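# Transfer 96-well plate from nest N1 to bench spot B1

## Task

Take the 96-well plate off plate nest N1 and set it down on bench spot B1 so it lies inside the taped outline with its long side running along the outline's length; then open the gripper(s) and withdraw the arm(s) from the plate.

## Robot and tools

Robot: two arms, left_arm and right_arm, each with six joints (waist, shoulder, elbow, wrist pitch, wrist yaw, wrist roll) and a two-finger gripper. Standing on the arms' side and looking at the table, N1 is on the right (toward right_arm) and B1 is on the left. The arm names do not refer to sides of a camera image. Arm bases may be tilted; their mounting plates and the metal frame behind them (floor-standing) are fixed obstacles, and a "too close" warning counts a plate plus its half of the frame as belonging to that arm.

Frame: one scene frame for both arms. Origin on the table surface midway between the arms, +x out over the table, +z up, left_arm on the +y side. Positions are in metres, orientations as quaternions in w,x,y,z order. A gripper's fingers extend along its own +z and close along its own y. The reported end_effector_position is the spot between the finger pads, roughly 1 cm short of the tips, and may be somewhat wrong, especially with the arm stretched far.

execute_actions, argument actions: a list holding nothing, one action, or one wait. Optional pictures (boolean) turns camera images on or off for that result; by default they are included.
- Empty list: no command, just returns the current state.
- Action: {"rows": [...], "steps": n}. rows holds 1 to 15 rows; steps is 1 to 15 (default 15), each step lasting 1/30 s. Row k is used on step k; if steps outnumber rows, the final row keeps being applied.
- Wait: {"steps": n} with no rows, n up to 300. It returns once n steps have passed since the previous result, and your own reply time is included in that count.
A refused call moves nothing.

Row layout: a single list of 14 numbers, each within [-1, 1], always covering both arms: left_arm waist, shoulder, elbow, wrist pitch, wrist yaw, wrist roll, opening; then right_arm in the same seven-slot order. The six joint values are scaled offsets, not targets: they are measured from that arm's joint angles printed in the most recent result that lists them (or, for second and later calls within one reply, or before any such result exists, from the arm's angles when the action begins). Each row is counted from that same reference, not from the previous row. Scale: 1.0 equals 1.202 rad for waist, 1.258 shoulder, 1.238 elbow, 2.073 wrist pitch, 2.022 for both wrist yaw and wrist roll. Stated joint ranges (rad): waist -2.618 to 3.054, shoulder 0.000 to 3.142, elbow 0.000 to 3.142, wrist pitch -1.571 to 1.571, wrist yaw -1.571 to 1.571, wrist roll -2.094 to 2.094. A request more than 0.036 rad beyond a range end is refused; true ends may differ by up to 0.036 rad, and excess requests are clipped there, sometimes reported as "joint sent to its limit" (possibly referring to an earlier, still-running action). Absence of that line proves nothing.
The opening slot is absolute, not an offset: +1 fully open (pad gap 0.094 m), -1 closed. Between the extremes the fingers go to where grip_measured would read the commanded value.

Holding still: all-zero offsets send the arm back to the reference angles, and repeated zeros let it droop. To keep a pose, in a reply's first call send the offset that reaches the desired angles, use zeros in later calls of the same reply, and enlarge the offset if a joint keeps falling short.

Speed: each joint's target is kept within a lead of its measured angle (waist 0.202 rad, shoulder 0.258, elbow 0.238, wrist pitch 0.573, wrist yaw and roll 0.522), and targets that would move a gripper over 70 mm from where it is get scaled back, so big moves take several actions. Between calls the simulation continues: arms keep heading to the last row's target until everything has nearly stopped or some step is HELD; then only a new action moves them further. Fingers already moving keep going.

Result lines: the state line gives each gripper's position and quaternion. Joint positions and Joint velocities list each arm's six joints (rad, rad/s) followed by pad gap (m, m/s). grip_measured is finger opening on the command scale; each gripper may read up to about 1 mm off consistently. Joint torques follow joint order without the gripper; they carry offsets, scale errors and noise and are nonzero even unloaded. "joint command not followed" means a clearance check altered joint targets on some steps (the rest of the row still ran). HELD marks steps where your row was partly or wholly not sent. MOTOR HOT appears from 75 °C; at 90 °C that arm halts for 10 s, and at 100 °C it goes limp and drops, both reported as OVER-TEMPERATURE FAULT. Holding loads heats motors, even while you think.

Gripping: to hold the plate, command an opening about 0.03 under grip_measured; a smaller margin grips more gently. Pads push roughly 50 to 62 N each (less on some grippers, and less on parts under about 2 mm thick), with a brief harder spike on first contact.

zoom_image: camera (one of cam_head_left, cam_head_right, cam_high, cam_low, cam_left_wrist, cam_right_wrist, each 896x504) and region [x0, y0, x1, y1] in that camera's pixels, top-left origin, at most 504 by 504. It enlarges part of the newest image.

finished_scene: scene (integer, the current scene's number). Answering without any tool call also ends things.

Avoid: dropping the plate from more than a few millimetres, knocking anything off the table, arms striking or pushing each other, slamming or pressing hard on objects, and overheating motors. Smooth, economical, quick motion is preferred.

Each tool is called after ">>>" as name([rows], argument=value, ...), one row to a line, values as JSON.

## Session

>>> execute_actions(actions=[])

Scene clock: 0.00 s of 13200.00 s.
left_arm: end_effector_position=(+0.0630, +0.7022, +0.2822) grip_measured=+1.000 end_effector_quat_wxyz=(-0.020, +0.949, -0.314, +0.031) | right_arm: end_effector_position=(+0.2438, -0.3555, +0.2743) grip_measured=+1.000 end_effector_quat_wxyz=(+0.069, +0.740, +0.669, +0.005)
Joint positions: left_arm=[ 1.82   1.833  1.593 -1.282  0.56  -0.836  0.094] | right_arm=[-0.08   0.726  0.873 -1.146  0.212  1.724  0.094]
Joint velocities: left_arm=[ 0.002 -0.012  0.007 -0.022  0.051 -0.007  0.   ] | right_arm=[ 0.007  0.022  0.002 -0.037 -0.037 -0.022  0.   ]
Joint torques (N m, as the arm reports them, + toward a larger angle): no reading

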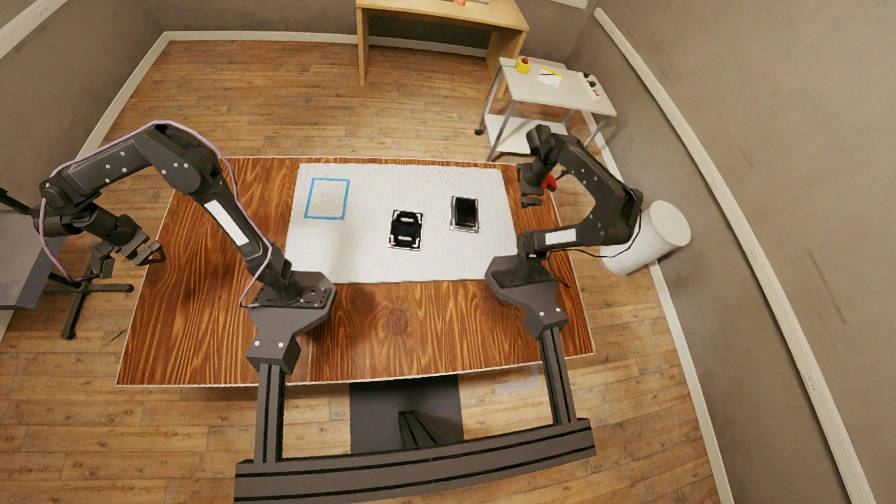

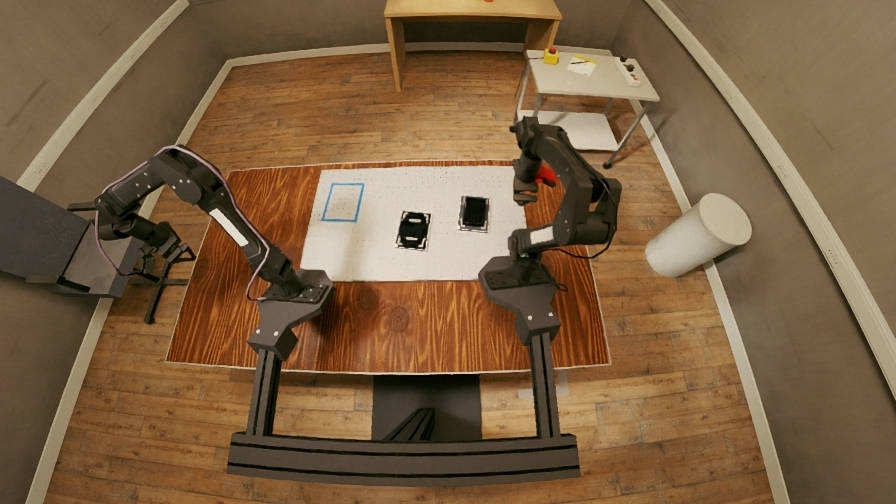

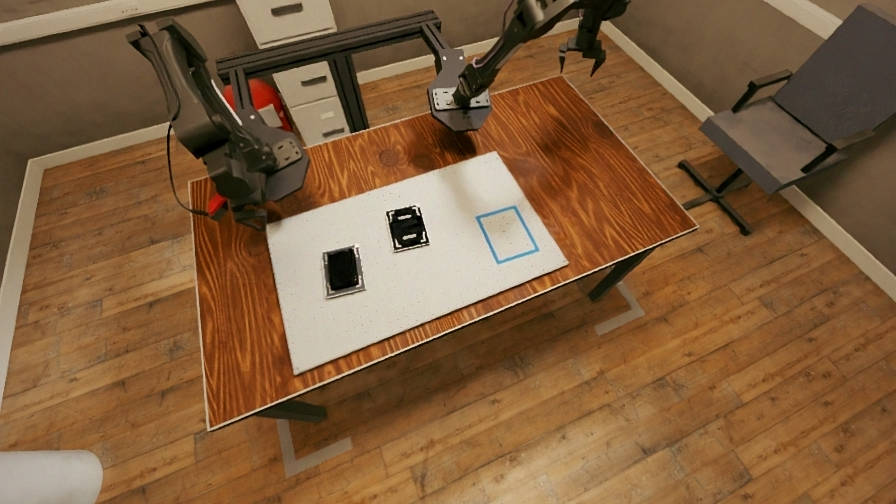

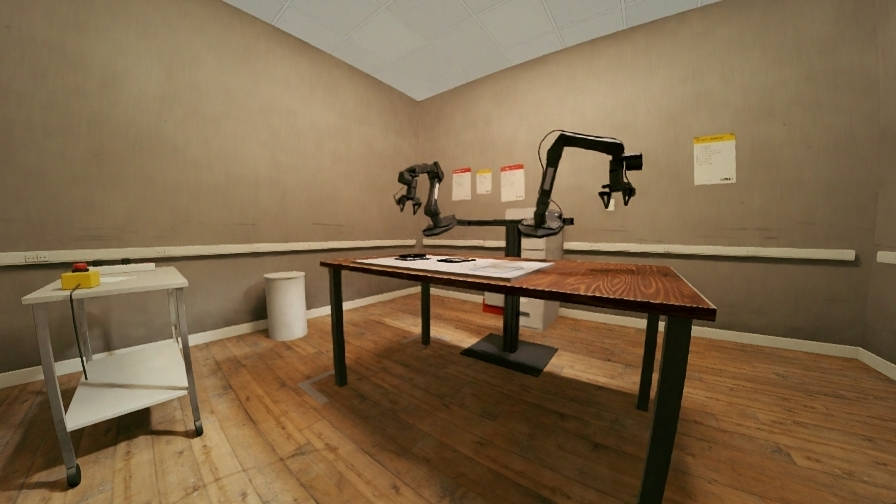

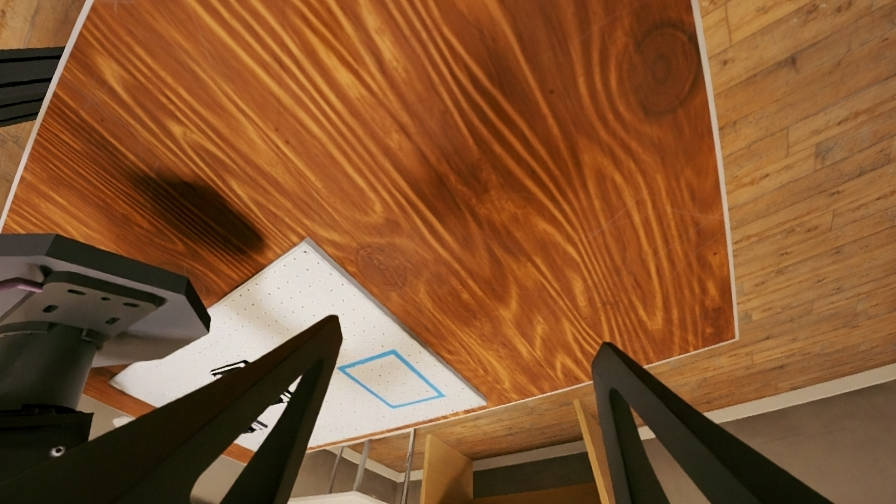

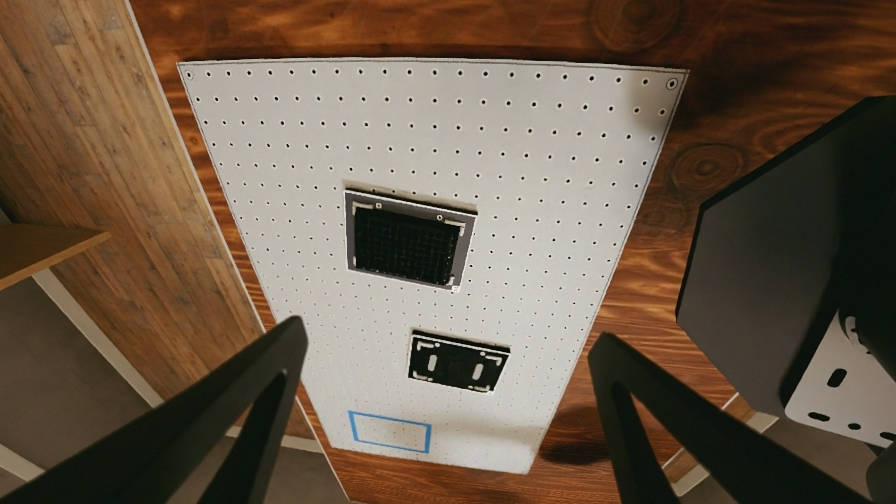

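>>> zoom_image(camera="cam_right_wrist", region=[300, 150, 560, 470])

>>> zoom_image(camera="cam_high", region=[250, 140, 600, 380])

>>> zoom_image(camera="cam_low", region=[320, 120, 720, 320])

Region (300, 150, 560, 470) of cam_right_wrist's 896x504 image, scaled by 1.575, with more detail than that image has; it fills the left 410 columns of this view, and the rest is white.

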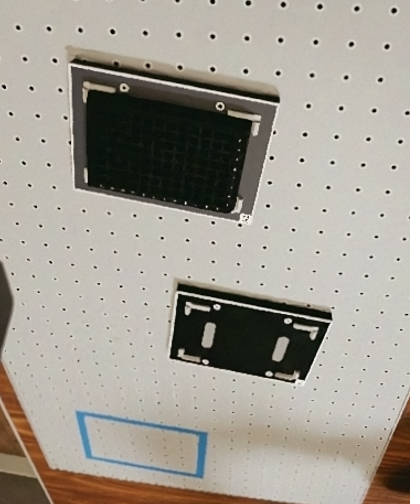

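Region (250, 140, 600, 380) of cam_high's 896x504 image, scaled by 1.440, with more detail than that image has; it fills the top 346 rows of this view, and the rest is white.

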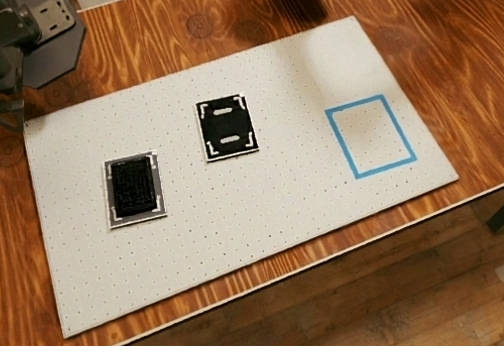

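Region (320, 120, 720, 320) of cam_low's 896x504 image, scaled by 1.260, with more detail than that image has.

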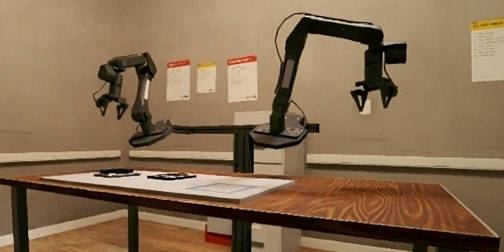

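>>> zoom_image(camera="cam_right_wrist", region=[170, 40, 674, 320])

>>> zoom_image(camera="cam_head_right", region=[280, 140, 580, 340])

Region (170, 40, 674, 320) of cam_right_wrist's 896x504 image, scaled by 1.000.

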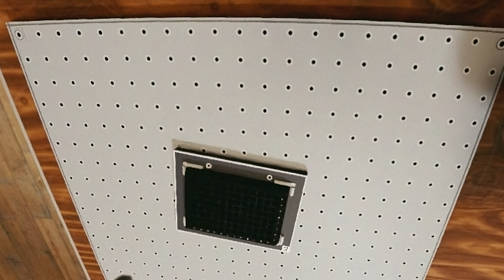

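Region (280, 140, 580, 340) of cam_head_right's 896x504 image, scaled by 1.680, with more detail than that image has.

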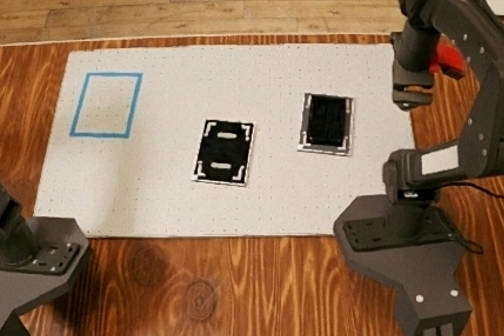

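>>> execute_actions([
  {"rows": [[-1.0,-0.422,-0.420,0.190,-0.369,0.324,1, 0.243,0.548,0.060,0.228,0.013,-0.630,1]], "steps": 15},
], pictures=false)

>>> execute_actions([
  {"steps": 45},
], pictures=false)

Scene clock: 120.50 s of 13200.00 s.
left_arm: end_effector_position=(+0.2269, +0.5448, +0.2155) grip_measured=+1.000 end_effector_quat_wxyz=(-0.032, -0.384, +0.907, +0.171) | right_arm: end_effector_position=(+0.3036, -0.2496, +0.1389) grip_measured=+1.000 end_effector_quat_wxyz=(-0.034, +0.140, +0.989, -0.015)
Joint positions: left_arm=[ 0.775  1.309  1.09  -0.908 -0.14  -0.211  0.094] | right_arm=[ 0.201  1.45   0.937 -0.702  0.229  0.622  0.094]
Joint velocities: left_arm=[-2.083 -0.002  0.022  0.081 -0.256  0.125  0.   ] | right_arm=[ 0.012 -0.134 -0.007  0.125  0.022 -1.048  0.   ]
Joint torques (N m, as the arm reports them, + toward a larger angle): left_arm=[ 1.2  -6.42  3.66  0.33 -0.22  0.05] | right_arm=[ 2.31 -8.37  4.63  0.67  0.11 -0.1 ]
Steps of this call (steps 1 to 90: nothing new was sent; then 117.00 s passed at rest; steps 91 to 105: all 15 steps of this action). Readings (joint positions):
91: left_arm=[1.801 1.801 1.550 -1.221 0.493 -0.767] | right_arm=[-0.063 0.740 0.875 -1.132 0.220 1.683]
92: left_arm=[1.760 1.738 1.461 -1.123 0.379 -0.668] | right_arm=[-0.021 0.774 0.884 -1.094 0.223 1.623]
94: left_arm=[1.623 1.586 1.293 -1.024 0.186 -0.498] | right_arm=[0.066 0.878 0.905 -0.990 0.228 1.495]
98: left_arm=[1.295 1.333 1.097 -0.979 -0.019 -0.312] | right_arm=[0.184 1.164 0.941 -0.799 0.229 1.150]
105: the state above

Scene clock: 122.00 s of 13200.00 s.
left_arm: end_effector_position=(+0.2548, +0.5083, +0.2063) grip_measured=+1.000 end_effector_quat_wxyz=(-0.027, -0.303, +0.941, +0.150) | right_arm: end_effector_position=(+0.3099, -0.2482, +0.1419) grip_measured=+1.000 end_effector_quat_wxyz=(-0.021, +0.063, +0.998, -0.006)
Joint positions: left_arm=[ 0.608  1.309  1.09  -0.9   -0.171 -0.186  0.094] | right_arm=[ 0.201  1.437  0.937 -0.684  0.229  0.46   0.094]
Joint velocities: left_arm=[-0.002 -0.027  0.012 -0.022 -0.037 -0.081  0.   ] | right_arm=[-0.012  0.007 -0.002  0.037 -0.022 -0.007  0.   ]
Joint torques (N m, as the arm reports them, + toward a larger angle): left_arm=[ 1.66 -6.77  3.76  0.4  -0.35  0.08] | right_arm=[ 2.34 -7.87  4.74  0.77  0.1  -0.12]
Steps of this call (steps 1 to 30: the robot went on to your last target; steps 31 to 45: nothing new was sent). Readings (joint positions):
1: left_arm=[0.706 1.309 1.090 -0.904 -0.143 -0.206] | right_arm=[0.201 1.445 0.937 -0.696 0.229 0.590]
2: left_arm=[0.653 1.309 1.090 -0.900 -0.143 -0.200] | right_arm=[0.201 1.441 0.937 -0.693 0.229 0.563]
4: left_arm=[0.606 1.309 1.090 -0.900 -0.143 -0.193] | right_arm=[0.201 1.437 0.937 -0.689 0.229 0.526]
8: left_arm=[0.608 1.309 1.090 -0.900 -0.159 -0.188] | right_arm=[0.201 1.437 0.937 -0.686 0.229 0.487]
45: the state above
All arms were judged still, so your last target was given up. Only a new action makes them travel on or press farther. Fingers that are still opening or closing keep moving.

>>> execute_actions([
  {"rows": [[-0.58,-0.01,0,0,0,0,1, 0,-0.017,0,0,0,0,1]], "steps": 15},
], pictures=false)

>>> execute_actions([
  {"steps": 20},
])

Scene clock: 128.23 s of 13200.00 s.
left_arm: end_effector_position=(+0.3001, +0.2950, +0.2024) grip_measured=+1.000 end_effector_quat_wxyz=(-0.002, +0.002, +1.000, -0.016) | right_arm: end_effector_position=(+0.3099, -0.2482, +0.1419) grip_measured=+1.000 end_effector_quat_wxyz=(-0.021, +0.063, +0.998, -0.006)
Joint positions: left_arm=[-0.096  1.309  1.09  -0.899 -0.158 -0.187  0.094] | right_arm=[ 0.201  1.437  0.937 -0.684  0.229  0.46   0.094]
Joint velocities: left_arm=[ 0.051 -0.012  0.002  0.051 -0.051  0.007  0.   ] | right_arm=[ 0.002  0.002 -0.017 -0.11   0.022 -0.022  0.   ]
Joint torques (N m, as the arm reports them, + toward a larger angle): left_arm=[-0.57 -7.23  5.18  0.28 -0.03 -0.01] | right_arm=[ 1.38 -7.91  4.05  0.68  0.   -0.02]
Steps of this call (steps 1 to 90: nothing new was sent; then 2.73 s passed at rest; steps 91 to 105: all 15 steps of this action). Readings (joint positions):
91: left_arm=[0.587 1.309 1.090 -0.900 -0.183 -0.187] | right_arm=[0.201 1.437 0.937 -0.684 0.229 0.460]
92: left_arm=[0.535 1.309 1.090 -0.900 -0.190 -0.187] | right_arm=[0.201 1.437 0.937 -0.684 0.229 0.460]
94: left_arm=[0.393 1.309 1.090 -0.899 -0.186 -0.187] | right_arm=[0.201 1.437 0.937 -0.684 0.229 0.460]
98: left_arm=[0.104 1.309 1.090 -0.899 -0.176 -0.187] | right_arm=[0.201 1.437 0.937 -0.684 0.229 0.460]
105: the state above

Scene clock: 128.90 s of 13200.00 s.
left_arm: end_effector_position=(+0.3003, +0.2963, +0.2023) grip_measured=+1.000 end_effector_quat_wxyz=(-0.002, +0.001, +1.000, -0.013) | right_arm: end_effector_position=(+0.3099, -0.2482, +0.1419) grip_measured=+1.000 end_effector_quat_wxyz=(-0.021, +0.063, +0.998, -0.006)
Joint positions: left_arm=[-0.094  1.309  1.09  -0.899 -0.162 -0.187  0.094] | right_arm=[ 0.201  1.437  0.937 -0.684  0.229  0.46   0.094]
Joint velocities: left_arm=[ 0.007 -0.007 -0.002 -0.022 -0.007  0.007  0.   ] | right_arm=[ 0.012 -0.002  0.002  0.022 -0.022 -0.081  0.   ]
Joint torques (N m, as the arm reports them, + toward a larger angle): left_arm=[-0.55 -7.09  5.08  0.33 -0.1   0.  ] | right_arm=[ 1.38 -7.91  4.06  0.67  0.01 -0.02]
Steps of this call (steps 1 to 15: the robot went on to your last target; steps 16 to 20: nothing new was sent). Readings (joint positions):
1: left_arm=[-0.095 1.309 1.090 -0.899 -0.159 -0.187] | right_arm=[0.201 1.437 0.937 -0.684 0.229 0.460]
2: left_arm=[-0.095 1.309 1.090 -0.899 -0.160 -0.187] | right_arm=[0.201 1.437 0.937 -0.684 0.229 0.460]
4: left_arm=[-0.094 1.309 1.090 -0.899 -0.160 -0.187] | right_arm=[0.201 1.437 0.937 -0.684 0.229 0.460]
8: left_arm=[-0.094 1.309 1.090 -0.899 -0.161 -0.187] | right_arm=[0.201 1.437 0.937 -0.684 0.229 0.460]
20: the state above
All arms were judged still, so your last target was given up. Only a new action makes them travel on or press farther. Fingers that are still opening or closing keep moving.

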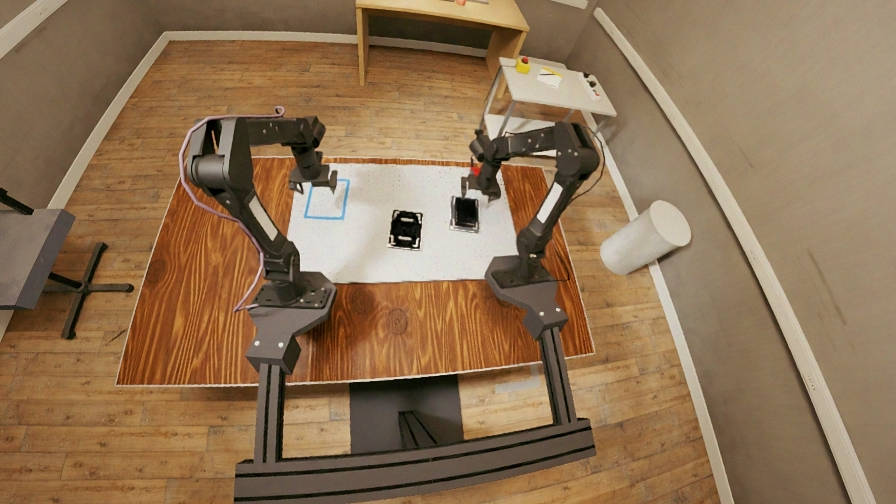

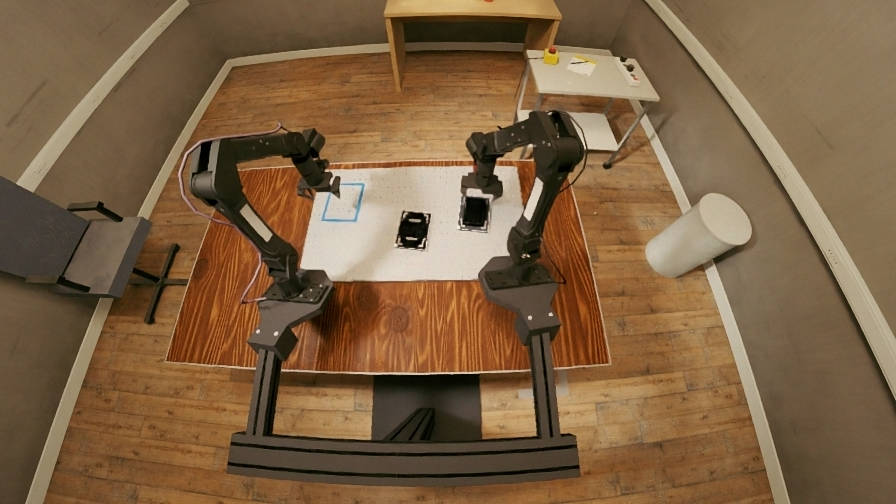

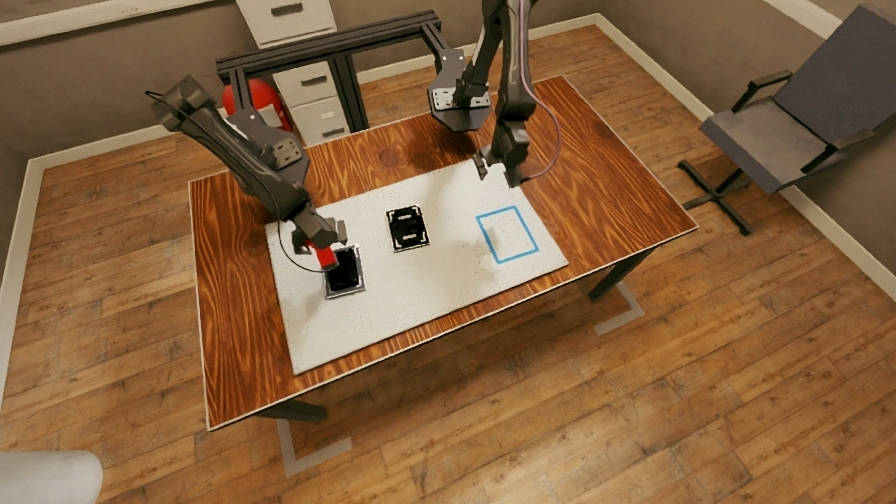

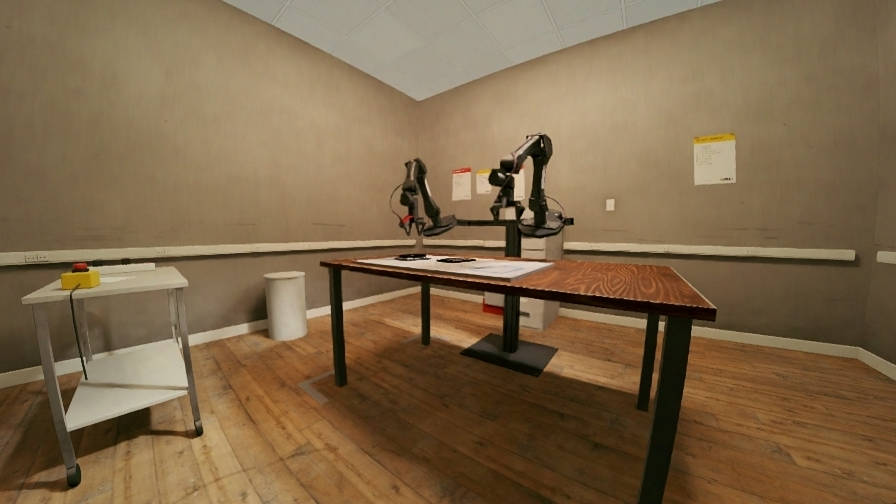

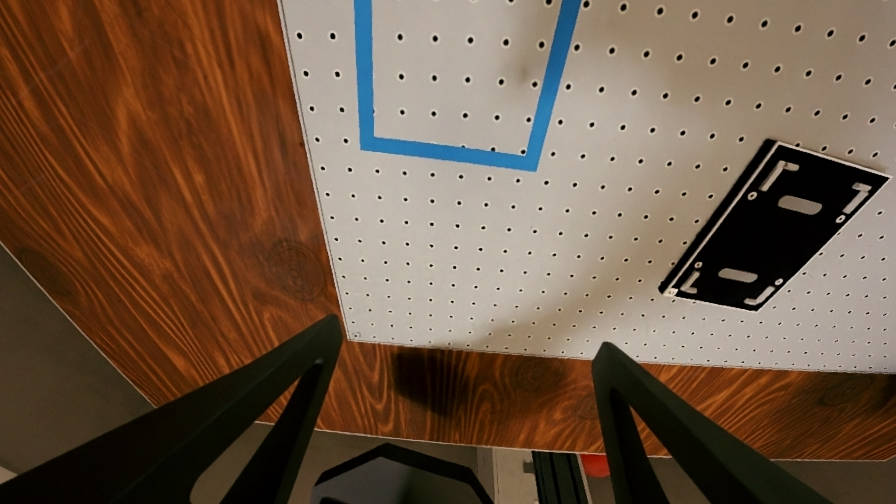

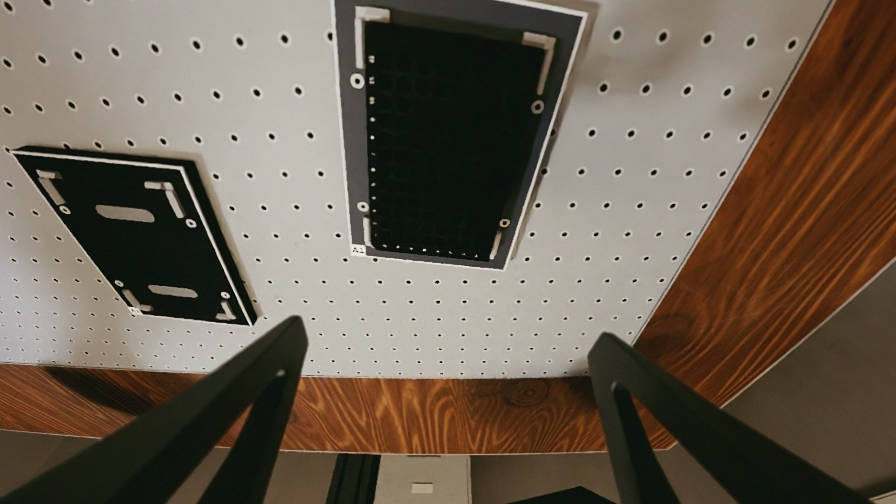

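>>> execute_actions([
  {"rows": [[0,0,0,0,0,0,1, -0.012,0.049,-0.007,0.045,-0.003,-0.008,1],[0,0,0,0,0,0,1, -0.012,0.049,-0.007,0.045,-0.003,-0.008,1],[0,0,0,0,0,0,1, -0.025,0.098,-0.015,0.09,-0.006,-0.015,1],[0,0,0,0,0,0,1, -0.025,0.098,-0.015,0.09,-0.006,-0.015,1],[0,0,0,0,0,0,1, -0.037,0.146,-0.022,0.135,-0.009,-0.022,1],[0,0,0,0,0,0,1, -0.037,0.146,-0.022,0.135,-0.009,-0.022,1],[0,0,0,0,0,0,1, -0.049,0.195,-0.029,0.18,-0.012,-0.030,1]], "steps": 15},
], pictures=false)

>>> execute_actions([
  {"steps": 20},
])

Scene clock: 174.30 s of 13200.00 s.
left_arm: end_effector_position=(+0.3003, +0.2963, +0.2023) grip_measured=+1.000 end_effector_quat_wxyz=(-0.002, +0.001, +1.000, -0.013) | right_arm: end_effector_position=(+0.3255, -0.2418, +0.0652) grip_measured=+1.000 end_effector_quat_wxyz=(-0.004, +0.069, +0.998, -0.003)
Joint positions: left_arm=[-0.094  1.309  1.09  -0.899 -0.162 -0.187  0.094] | right_arm=[ 0.149  1.689  0.907 -0.357  0.214  0.414  0.094]
Joint velocities: left_arm=[ 0.002  0.007 -0.012 -0.037  0.066  0.007  0.   ] | right_arm=[-0.012 -0.002 -0.017  0.271  0.022 -0.022  0.   ]
Joint torques (N m, as the arm reports them, + toward a larger angle): left_arm=[-1.09 -6.09  4.99  0.32  0.    0.01] | right_arm=[ 1.07 -7.9   2.67  0.75 -0.05 -0.13]
Steps of this call (steps 1 to 90: nothing new was sent; then 41.90 s passed at rest; steps 91 to 105: all 15 steps of this action). Readings (joint positions):
91: left_arm=[-0.094 1.309 1.090 -0.899 -0.162 -0.187] | right_arm=[0.201 1.441 0.937 -0.678 0.229 0.459]
92: left_arm=[-0.094 1.309 1.090 -0.899 -0.162 -0.187] | right_arm=[0.199 1.450 0.937 -0.662 0.229 0.458]
94: left_arm=[-0.094 1.309 1.090 -0.899 -0.162 -0.187] | right_arm=[0.191 1.493 0.937 -0.610 0.227 0.452]
98: left_arm=[-0.094 1.309 1.090 -0.899 -0.162 -0.187] | right_arm=[0.161 1.626 0.931 -0.460 0.220 0.432]
105: the state above

Scene clock: 174.97 s of 13200.00 s.
left_arm: end_effector_position=(+0.3003, +0.2963, +0.2023) grip_measured=+1.000 end_effector_quat_wxyz=(-0.002, +0.001, +1.000, -0.013) | right_arm: end_effector_position=(+0.3337, -0.2392, +0.0652) grip_measured=+1.000 end_effector_quat_wxyz=(+0.012, +0.070, +0.997, +0.004)
Joint positions: left_arm=[-0.094  1.309  1.09  -0.899 -0.162 -0.187  0.094] | right_arm=[ 0.149  1.689  0.907 -0.322  0.213  0.41   0.094]
Joint velocities: left_arm=[ 0.007  0.012  0.027 -0.095  0.007 -0.007  0.   ] | right_arm=[ 0.002  0.012  0.012  0.007 -0.051 -0.022  0.   ]
Joint torques (N m, as the arm reports them, + toward a larger angle): left_arm=[-0.93 -5.97  5.02  0.29 -0.03  0.  ] | right_arm=[ 1.08 -7.99  2.7   0.9  -0.07 -0.12]
Steps of this call (steps 1 to 20: the robot went on to your last target). Readings (joint positions):
1: left_arm=[-0.094 1.309 1.090 -0.899 -0.162 -0.187] | right_arm=[0.149 1.689 0.907 -0.348 0.214 0.413]
2: left_arm=[-0.094 1.309 1.090 -0.899 -0.162 -0.187] | right_arm=[0.149 1.689 0.907 -0.342 0.213 0.412]
4: left_arm=[-0.094 1.309 1.090 -0.899 -0.162 -0.187] | right_arm=[0.149 1.689 0.907 -0.334 0.213 0.411]
8: left_arm=[-0.094 1.309 1.090 -0.899 -0.162 -0.187] | right_arm=[0.149 1.689 0.907 -0.326 0.213 0.410]
20: the state above

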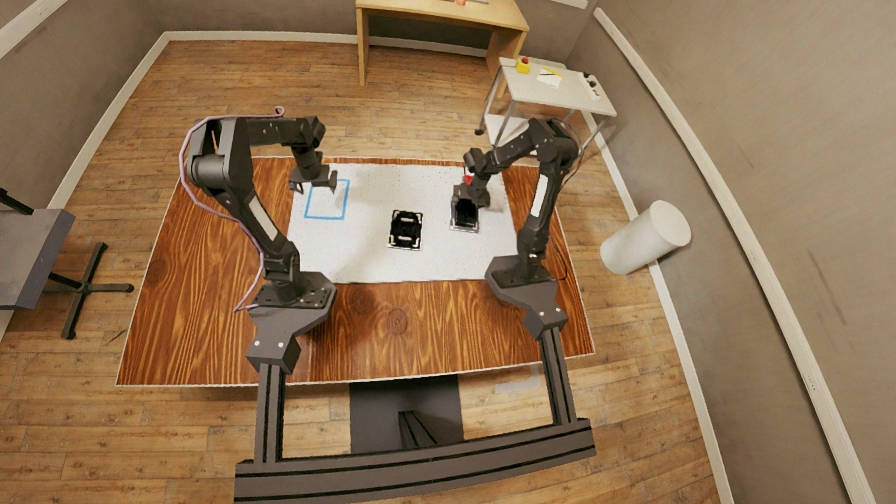

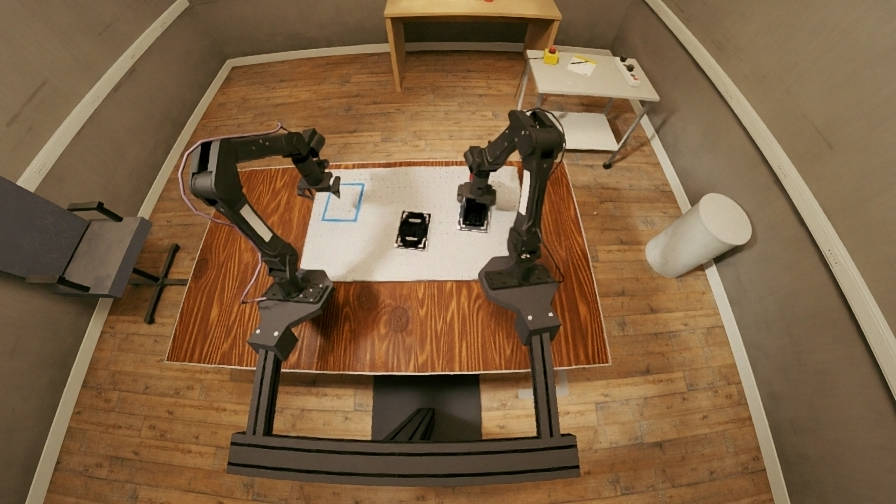

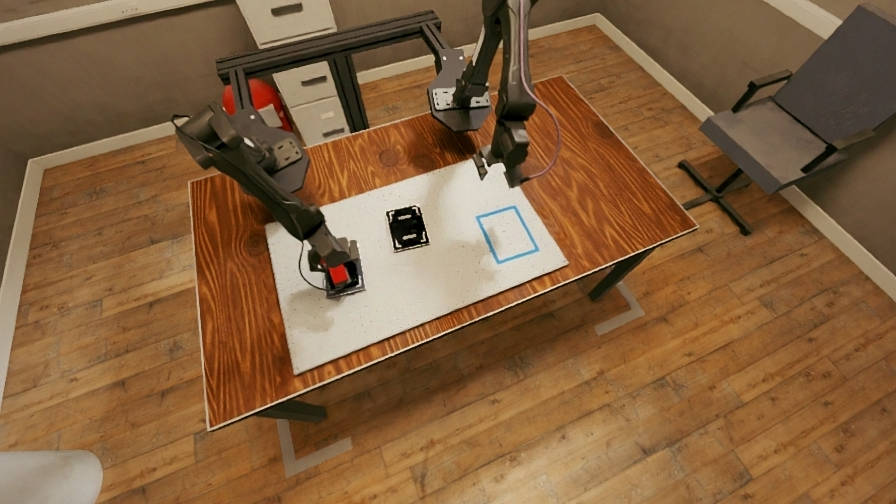

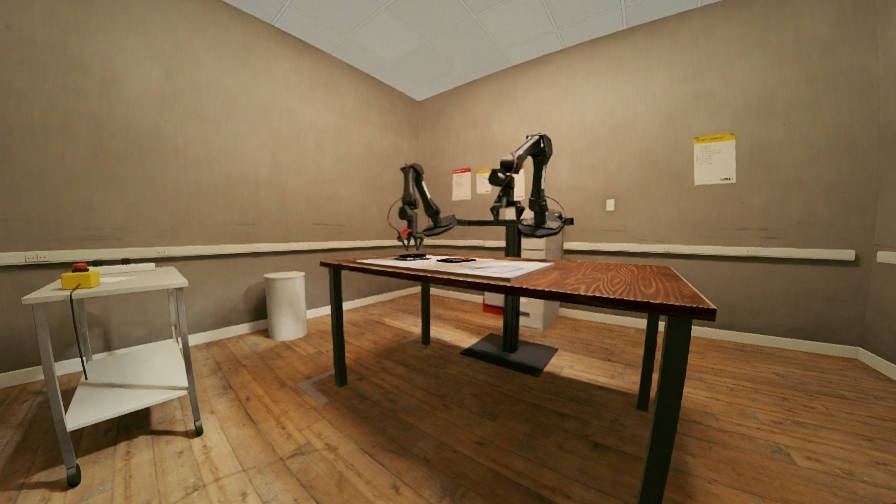

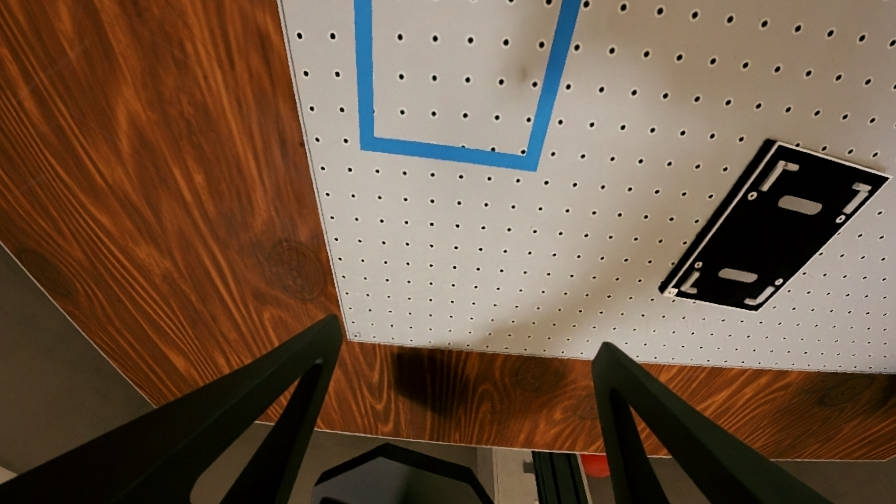

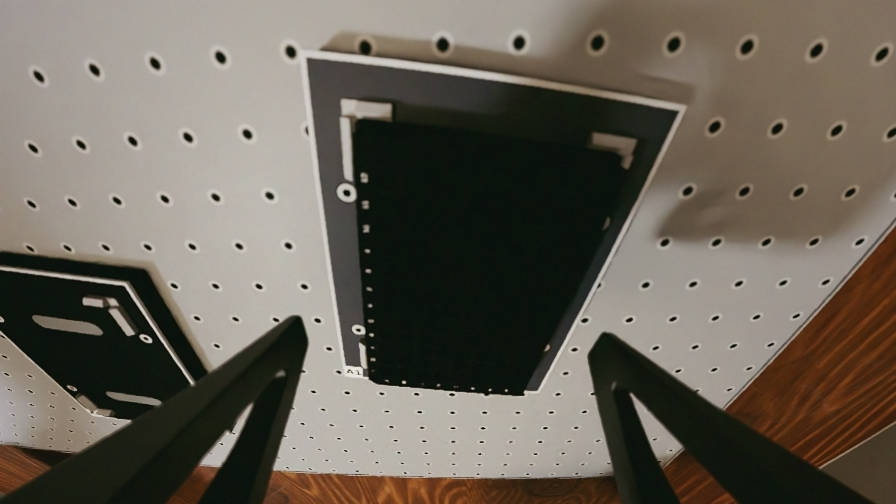

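>>> zoom_image(camera="cam_low", region=[380, 215, 480, 275])

>>> zoom_image(camera="cam_high", region=[290, 220, 390, 310])

Region (380, 215, 480, 275) of cam_low's 896x504 image, scaled by 5.040, with more detail than that image has; it fills the top 302 rows of this view, and the rest is white.

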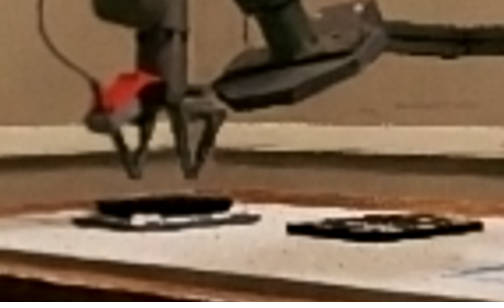

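Region (290, 220, 390, 310) of cam_high's 896x504 image, scaled by 5.040, with more detail than that image has; it fills the top 454 rows of this view, and the rest is white.

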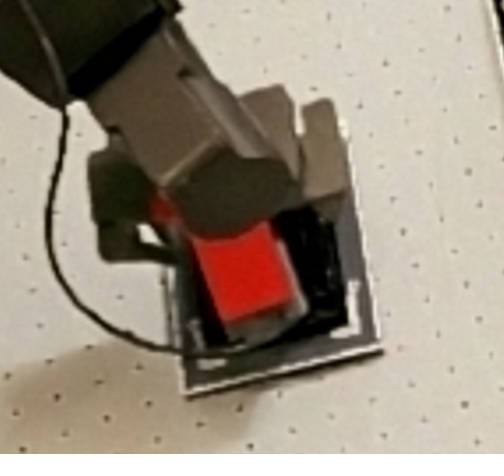

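>>> execute_actions([
  {"rows": [[0,0,0,0,0,0,1, -0.009,0.017,0,0.01,-0.003,0.004,1],[0,0,0,0,0,0,1, -0.009,0.017,0,0.01,-0.003,0.004,1],[0,0,0,0,0,0,1, -0.018,0.034,0,0.02,-0.007,0.008,1],[0,0,0,0,0,0,1, -0.018,0.034,0,0.02,-0.007,0.008,1],[0,0,0,0,0,0,1, -0.027,0.051,0,0.03,-0.010,0.011,1]], "steps": 15},
], pictures=false)

>>> execute_actions([
  {"steps": 15},
])

Scene clock: 211.17 s of 13200.00 s.
left_arm: end_effector_position=(+0.3003, +0.2963, +0.2023) grip_measured=+1.000 end_effector_quat_wxyz=(-0.002, +0.001, +1.000, -0.013) | right_arm: end_effector_position=(+0.3321, -0.2441, +0.0481) grip_measured=+1.000 end_effector_quat_wxyz=(+0.005, +0.086, +0.996, +0.001)
Joint positions: left_arm=[-0.094  1.309  1.09  -0.899 -0.162 -0.187  0.094] | right_arm=[ 0.123  1.745  0.907 -0.274  0.202  0.421  0.094]
Joint velocities: left_arm=[-0.017  0.012  0.007 -0.066  0.007  0.037  0.   ] | right_arm=[-0.002 -0.007 -0.007  0.066  0.007 -0.007  0.   ]
Joint torques (N m, as the arm reports them, + toward a larger angle): left_arm=[-1.09 -6.03  5.17  0.36 -0.05  0.  ] | right_arm=[ 1.02 -7.21  2.78  0.86 -0.08  0.08]
Steps of this call (steps 1 to 15: the robot went on to your last target; steps 16 to 90: nothing new was sent; then 32.70 s passed at rest; steps 91 to 105: all 15 steps of this action). Readings (joint positions):
91: left_arm=[-0.094 1.309 1.090 -0.899 -0.162 -0.187] | right_arm=[0.149 1.689 0.907 -0.320 0.213 0.410]
92: left_arm=[-0.094 1.309 1.090 -0.899 -0.162 -0.187] | right_arm=[0.149 1.689 0.907 -0.319 0.213 0.410]
94: left_arm=[-0.094 1.309 1.090 -0.899 -0.162 -0.187] | right_arm=[0.145 1.697 0.907 -0.307 0.210 0.411]
98: left_arm=[-0.094 1.309 1.090 -0.899 -0.162 -0.187] | right_arm=[0.126 1.736 0.907 -0.283 0.205 0.418]
105: the state above

Scene clock: 211.67 s of 13200.00 s.
left_arm: end_effector_position=(+0.3003, +0.2963, +0.2023) grip_measured=+1.000 end_effector_quat_wxyz=(-0.002, +0.001, +1.000, -0.013) | right_arm: end_effector_position=(+0.3331, -0.2437, +0.0481) grip_measured=+1.000 end_effector_quat_wxyz=(+0.007, +0.087, +0.996, +0.003)
Joint positions: left_arm=[-0.094  1.309  1.09  -0.899 -0.162 -0.187  0.094] | right_arm=[ 0.123  1.745  0.907 -0.27   0.201  0.422  0.094]
Joint velocities: left_arm=[ 0.002  0.002 -0.007  0.081  0.037  0.037  0.   ] | right_arm=[-0.012  0.002 -0.002 -0.007 -0.007 -0.051  0.   ]
Joint torques (N m, as the arm reports them, + toward a larger angle): left_arm=[-1.   -6.04  5.07  0.34 -0.01  0.02] | right_arm=[ 1.05 -7.19  2.86  0.88 -0.07  0.08]
Steps of this call (steps 1 to 15: the robot went on to your last target). Readings (joint positions):
1: left_arm=[-0.094 1.309 1.090 -0.899 -0.162 -0.187] | right_arm=[0.123 1.745 0.907 -0.274 0.201 0.421]
2: left_arm=[-0.094 1.309 1.090 -0.899 -0.162 -0.187] | right_arm=[0.123 1.745 0.907 -0.272 0.201 0.421]
4: left_arm=[-0.094 1.309 1.090 -0.899 -0.162 -0.187] | right_arm=[0.123 1.745 0.907 -0.272 0.201 0.421]
8: left_arm=[-0.094 1.309 1.090 -0.899 -0.162 -0.187] | right_arm=[0.123 1.745 0.907 -0.270 0.201 0.422]
15: the state above
All arms were judged still, so your last target was given up. Only a new action makes them travel on or press farther. Fingers that are still opening or closing keep moving.

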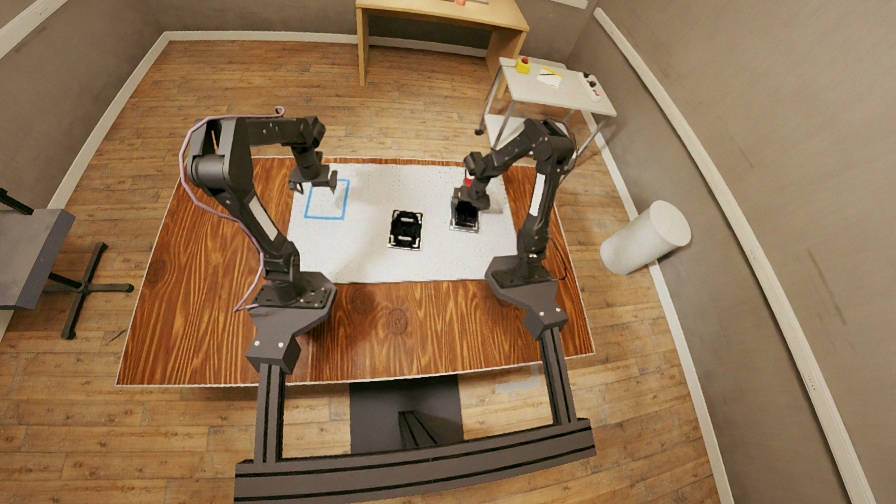

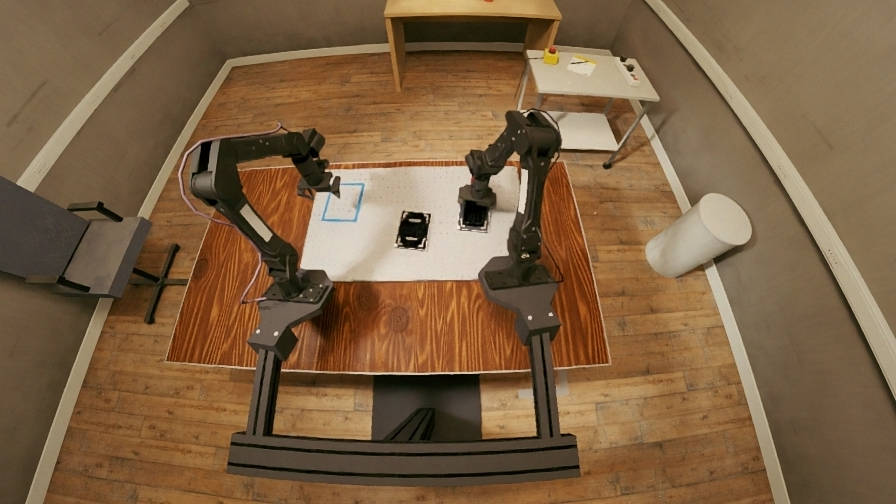

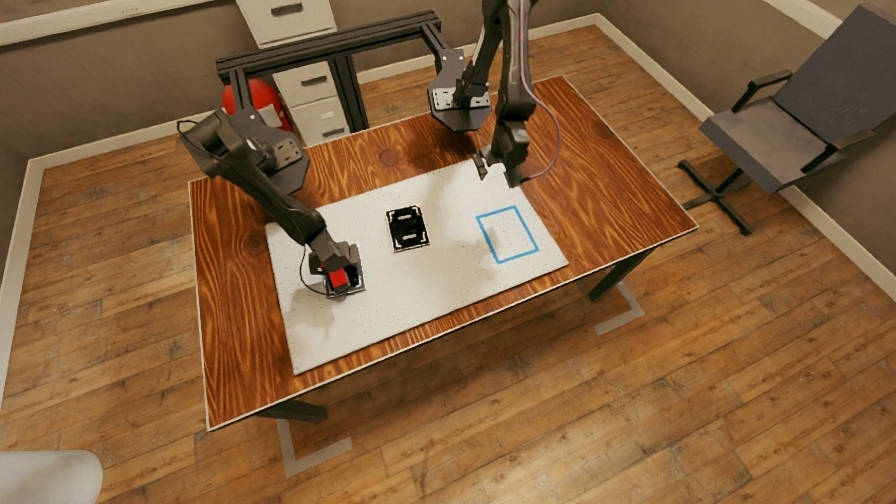

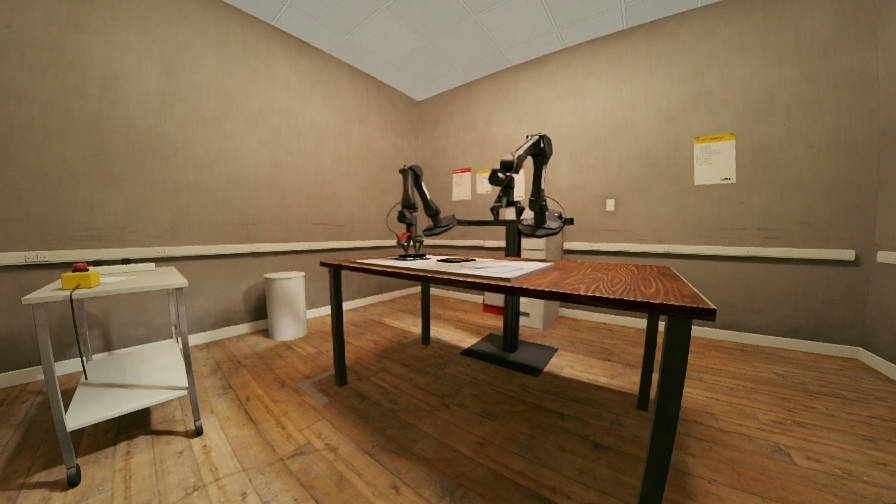

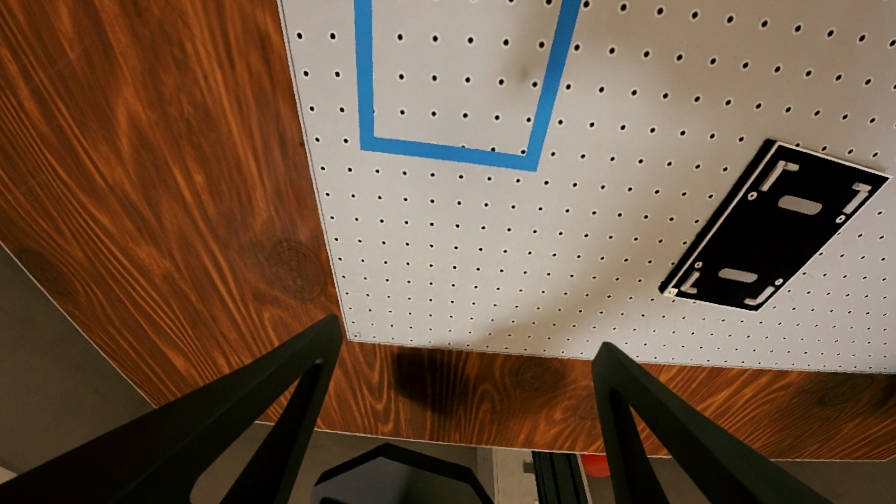

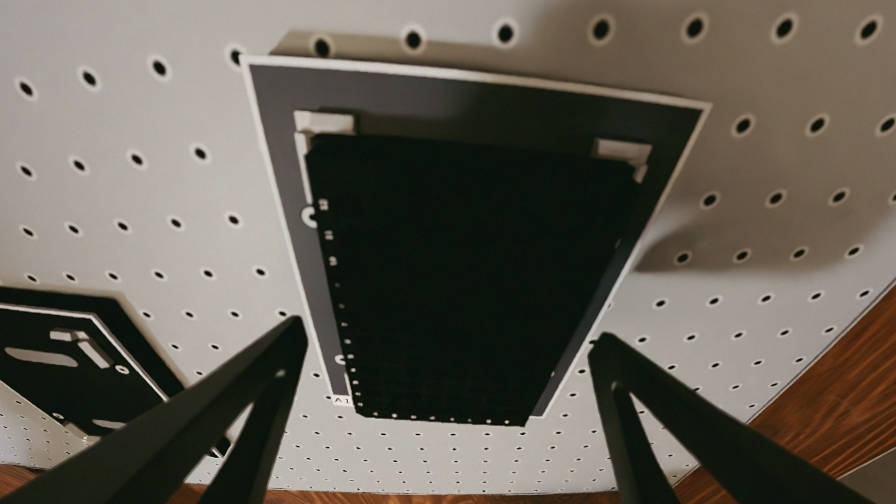

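>>> zoom_image(camera="cam_right_wrist", region=[240, 100, 700, 440])

>>> zoom_image(camera="cam_low", region=[385, 230, 445, 270])

Region (240, 100, 700, 440) of cam_right_wrist's 896x504 image, scaled by 1.096, with more detail than that image has; it fills the top 373 rows of this view, and the rest is white.

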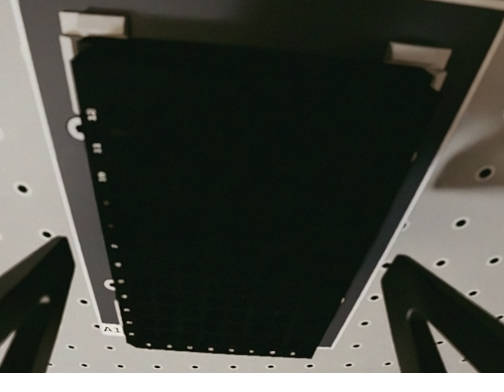

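Region (385, 230, 445, 270) of cam_low's 896x504 image, scaled by 8.400, with more detail than that image has.

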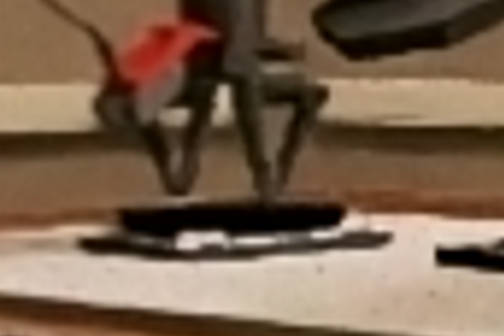

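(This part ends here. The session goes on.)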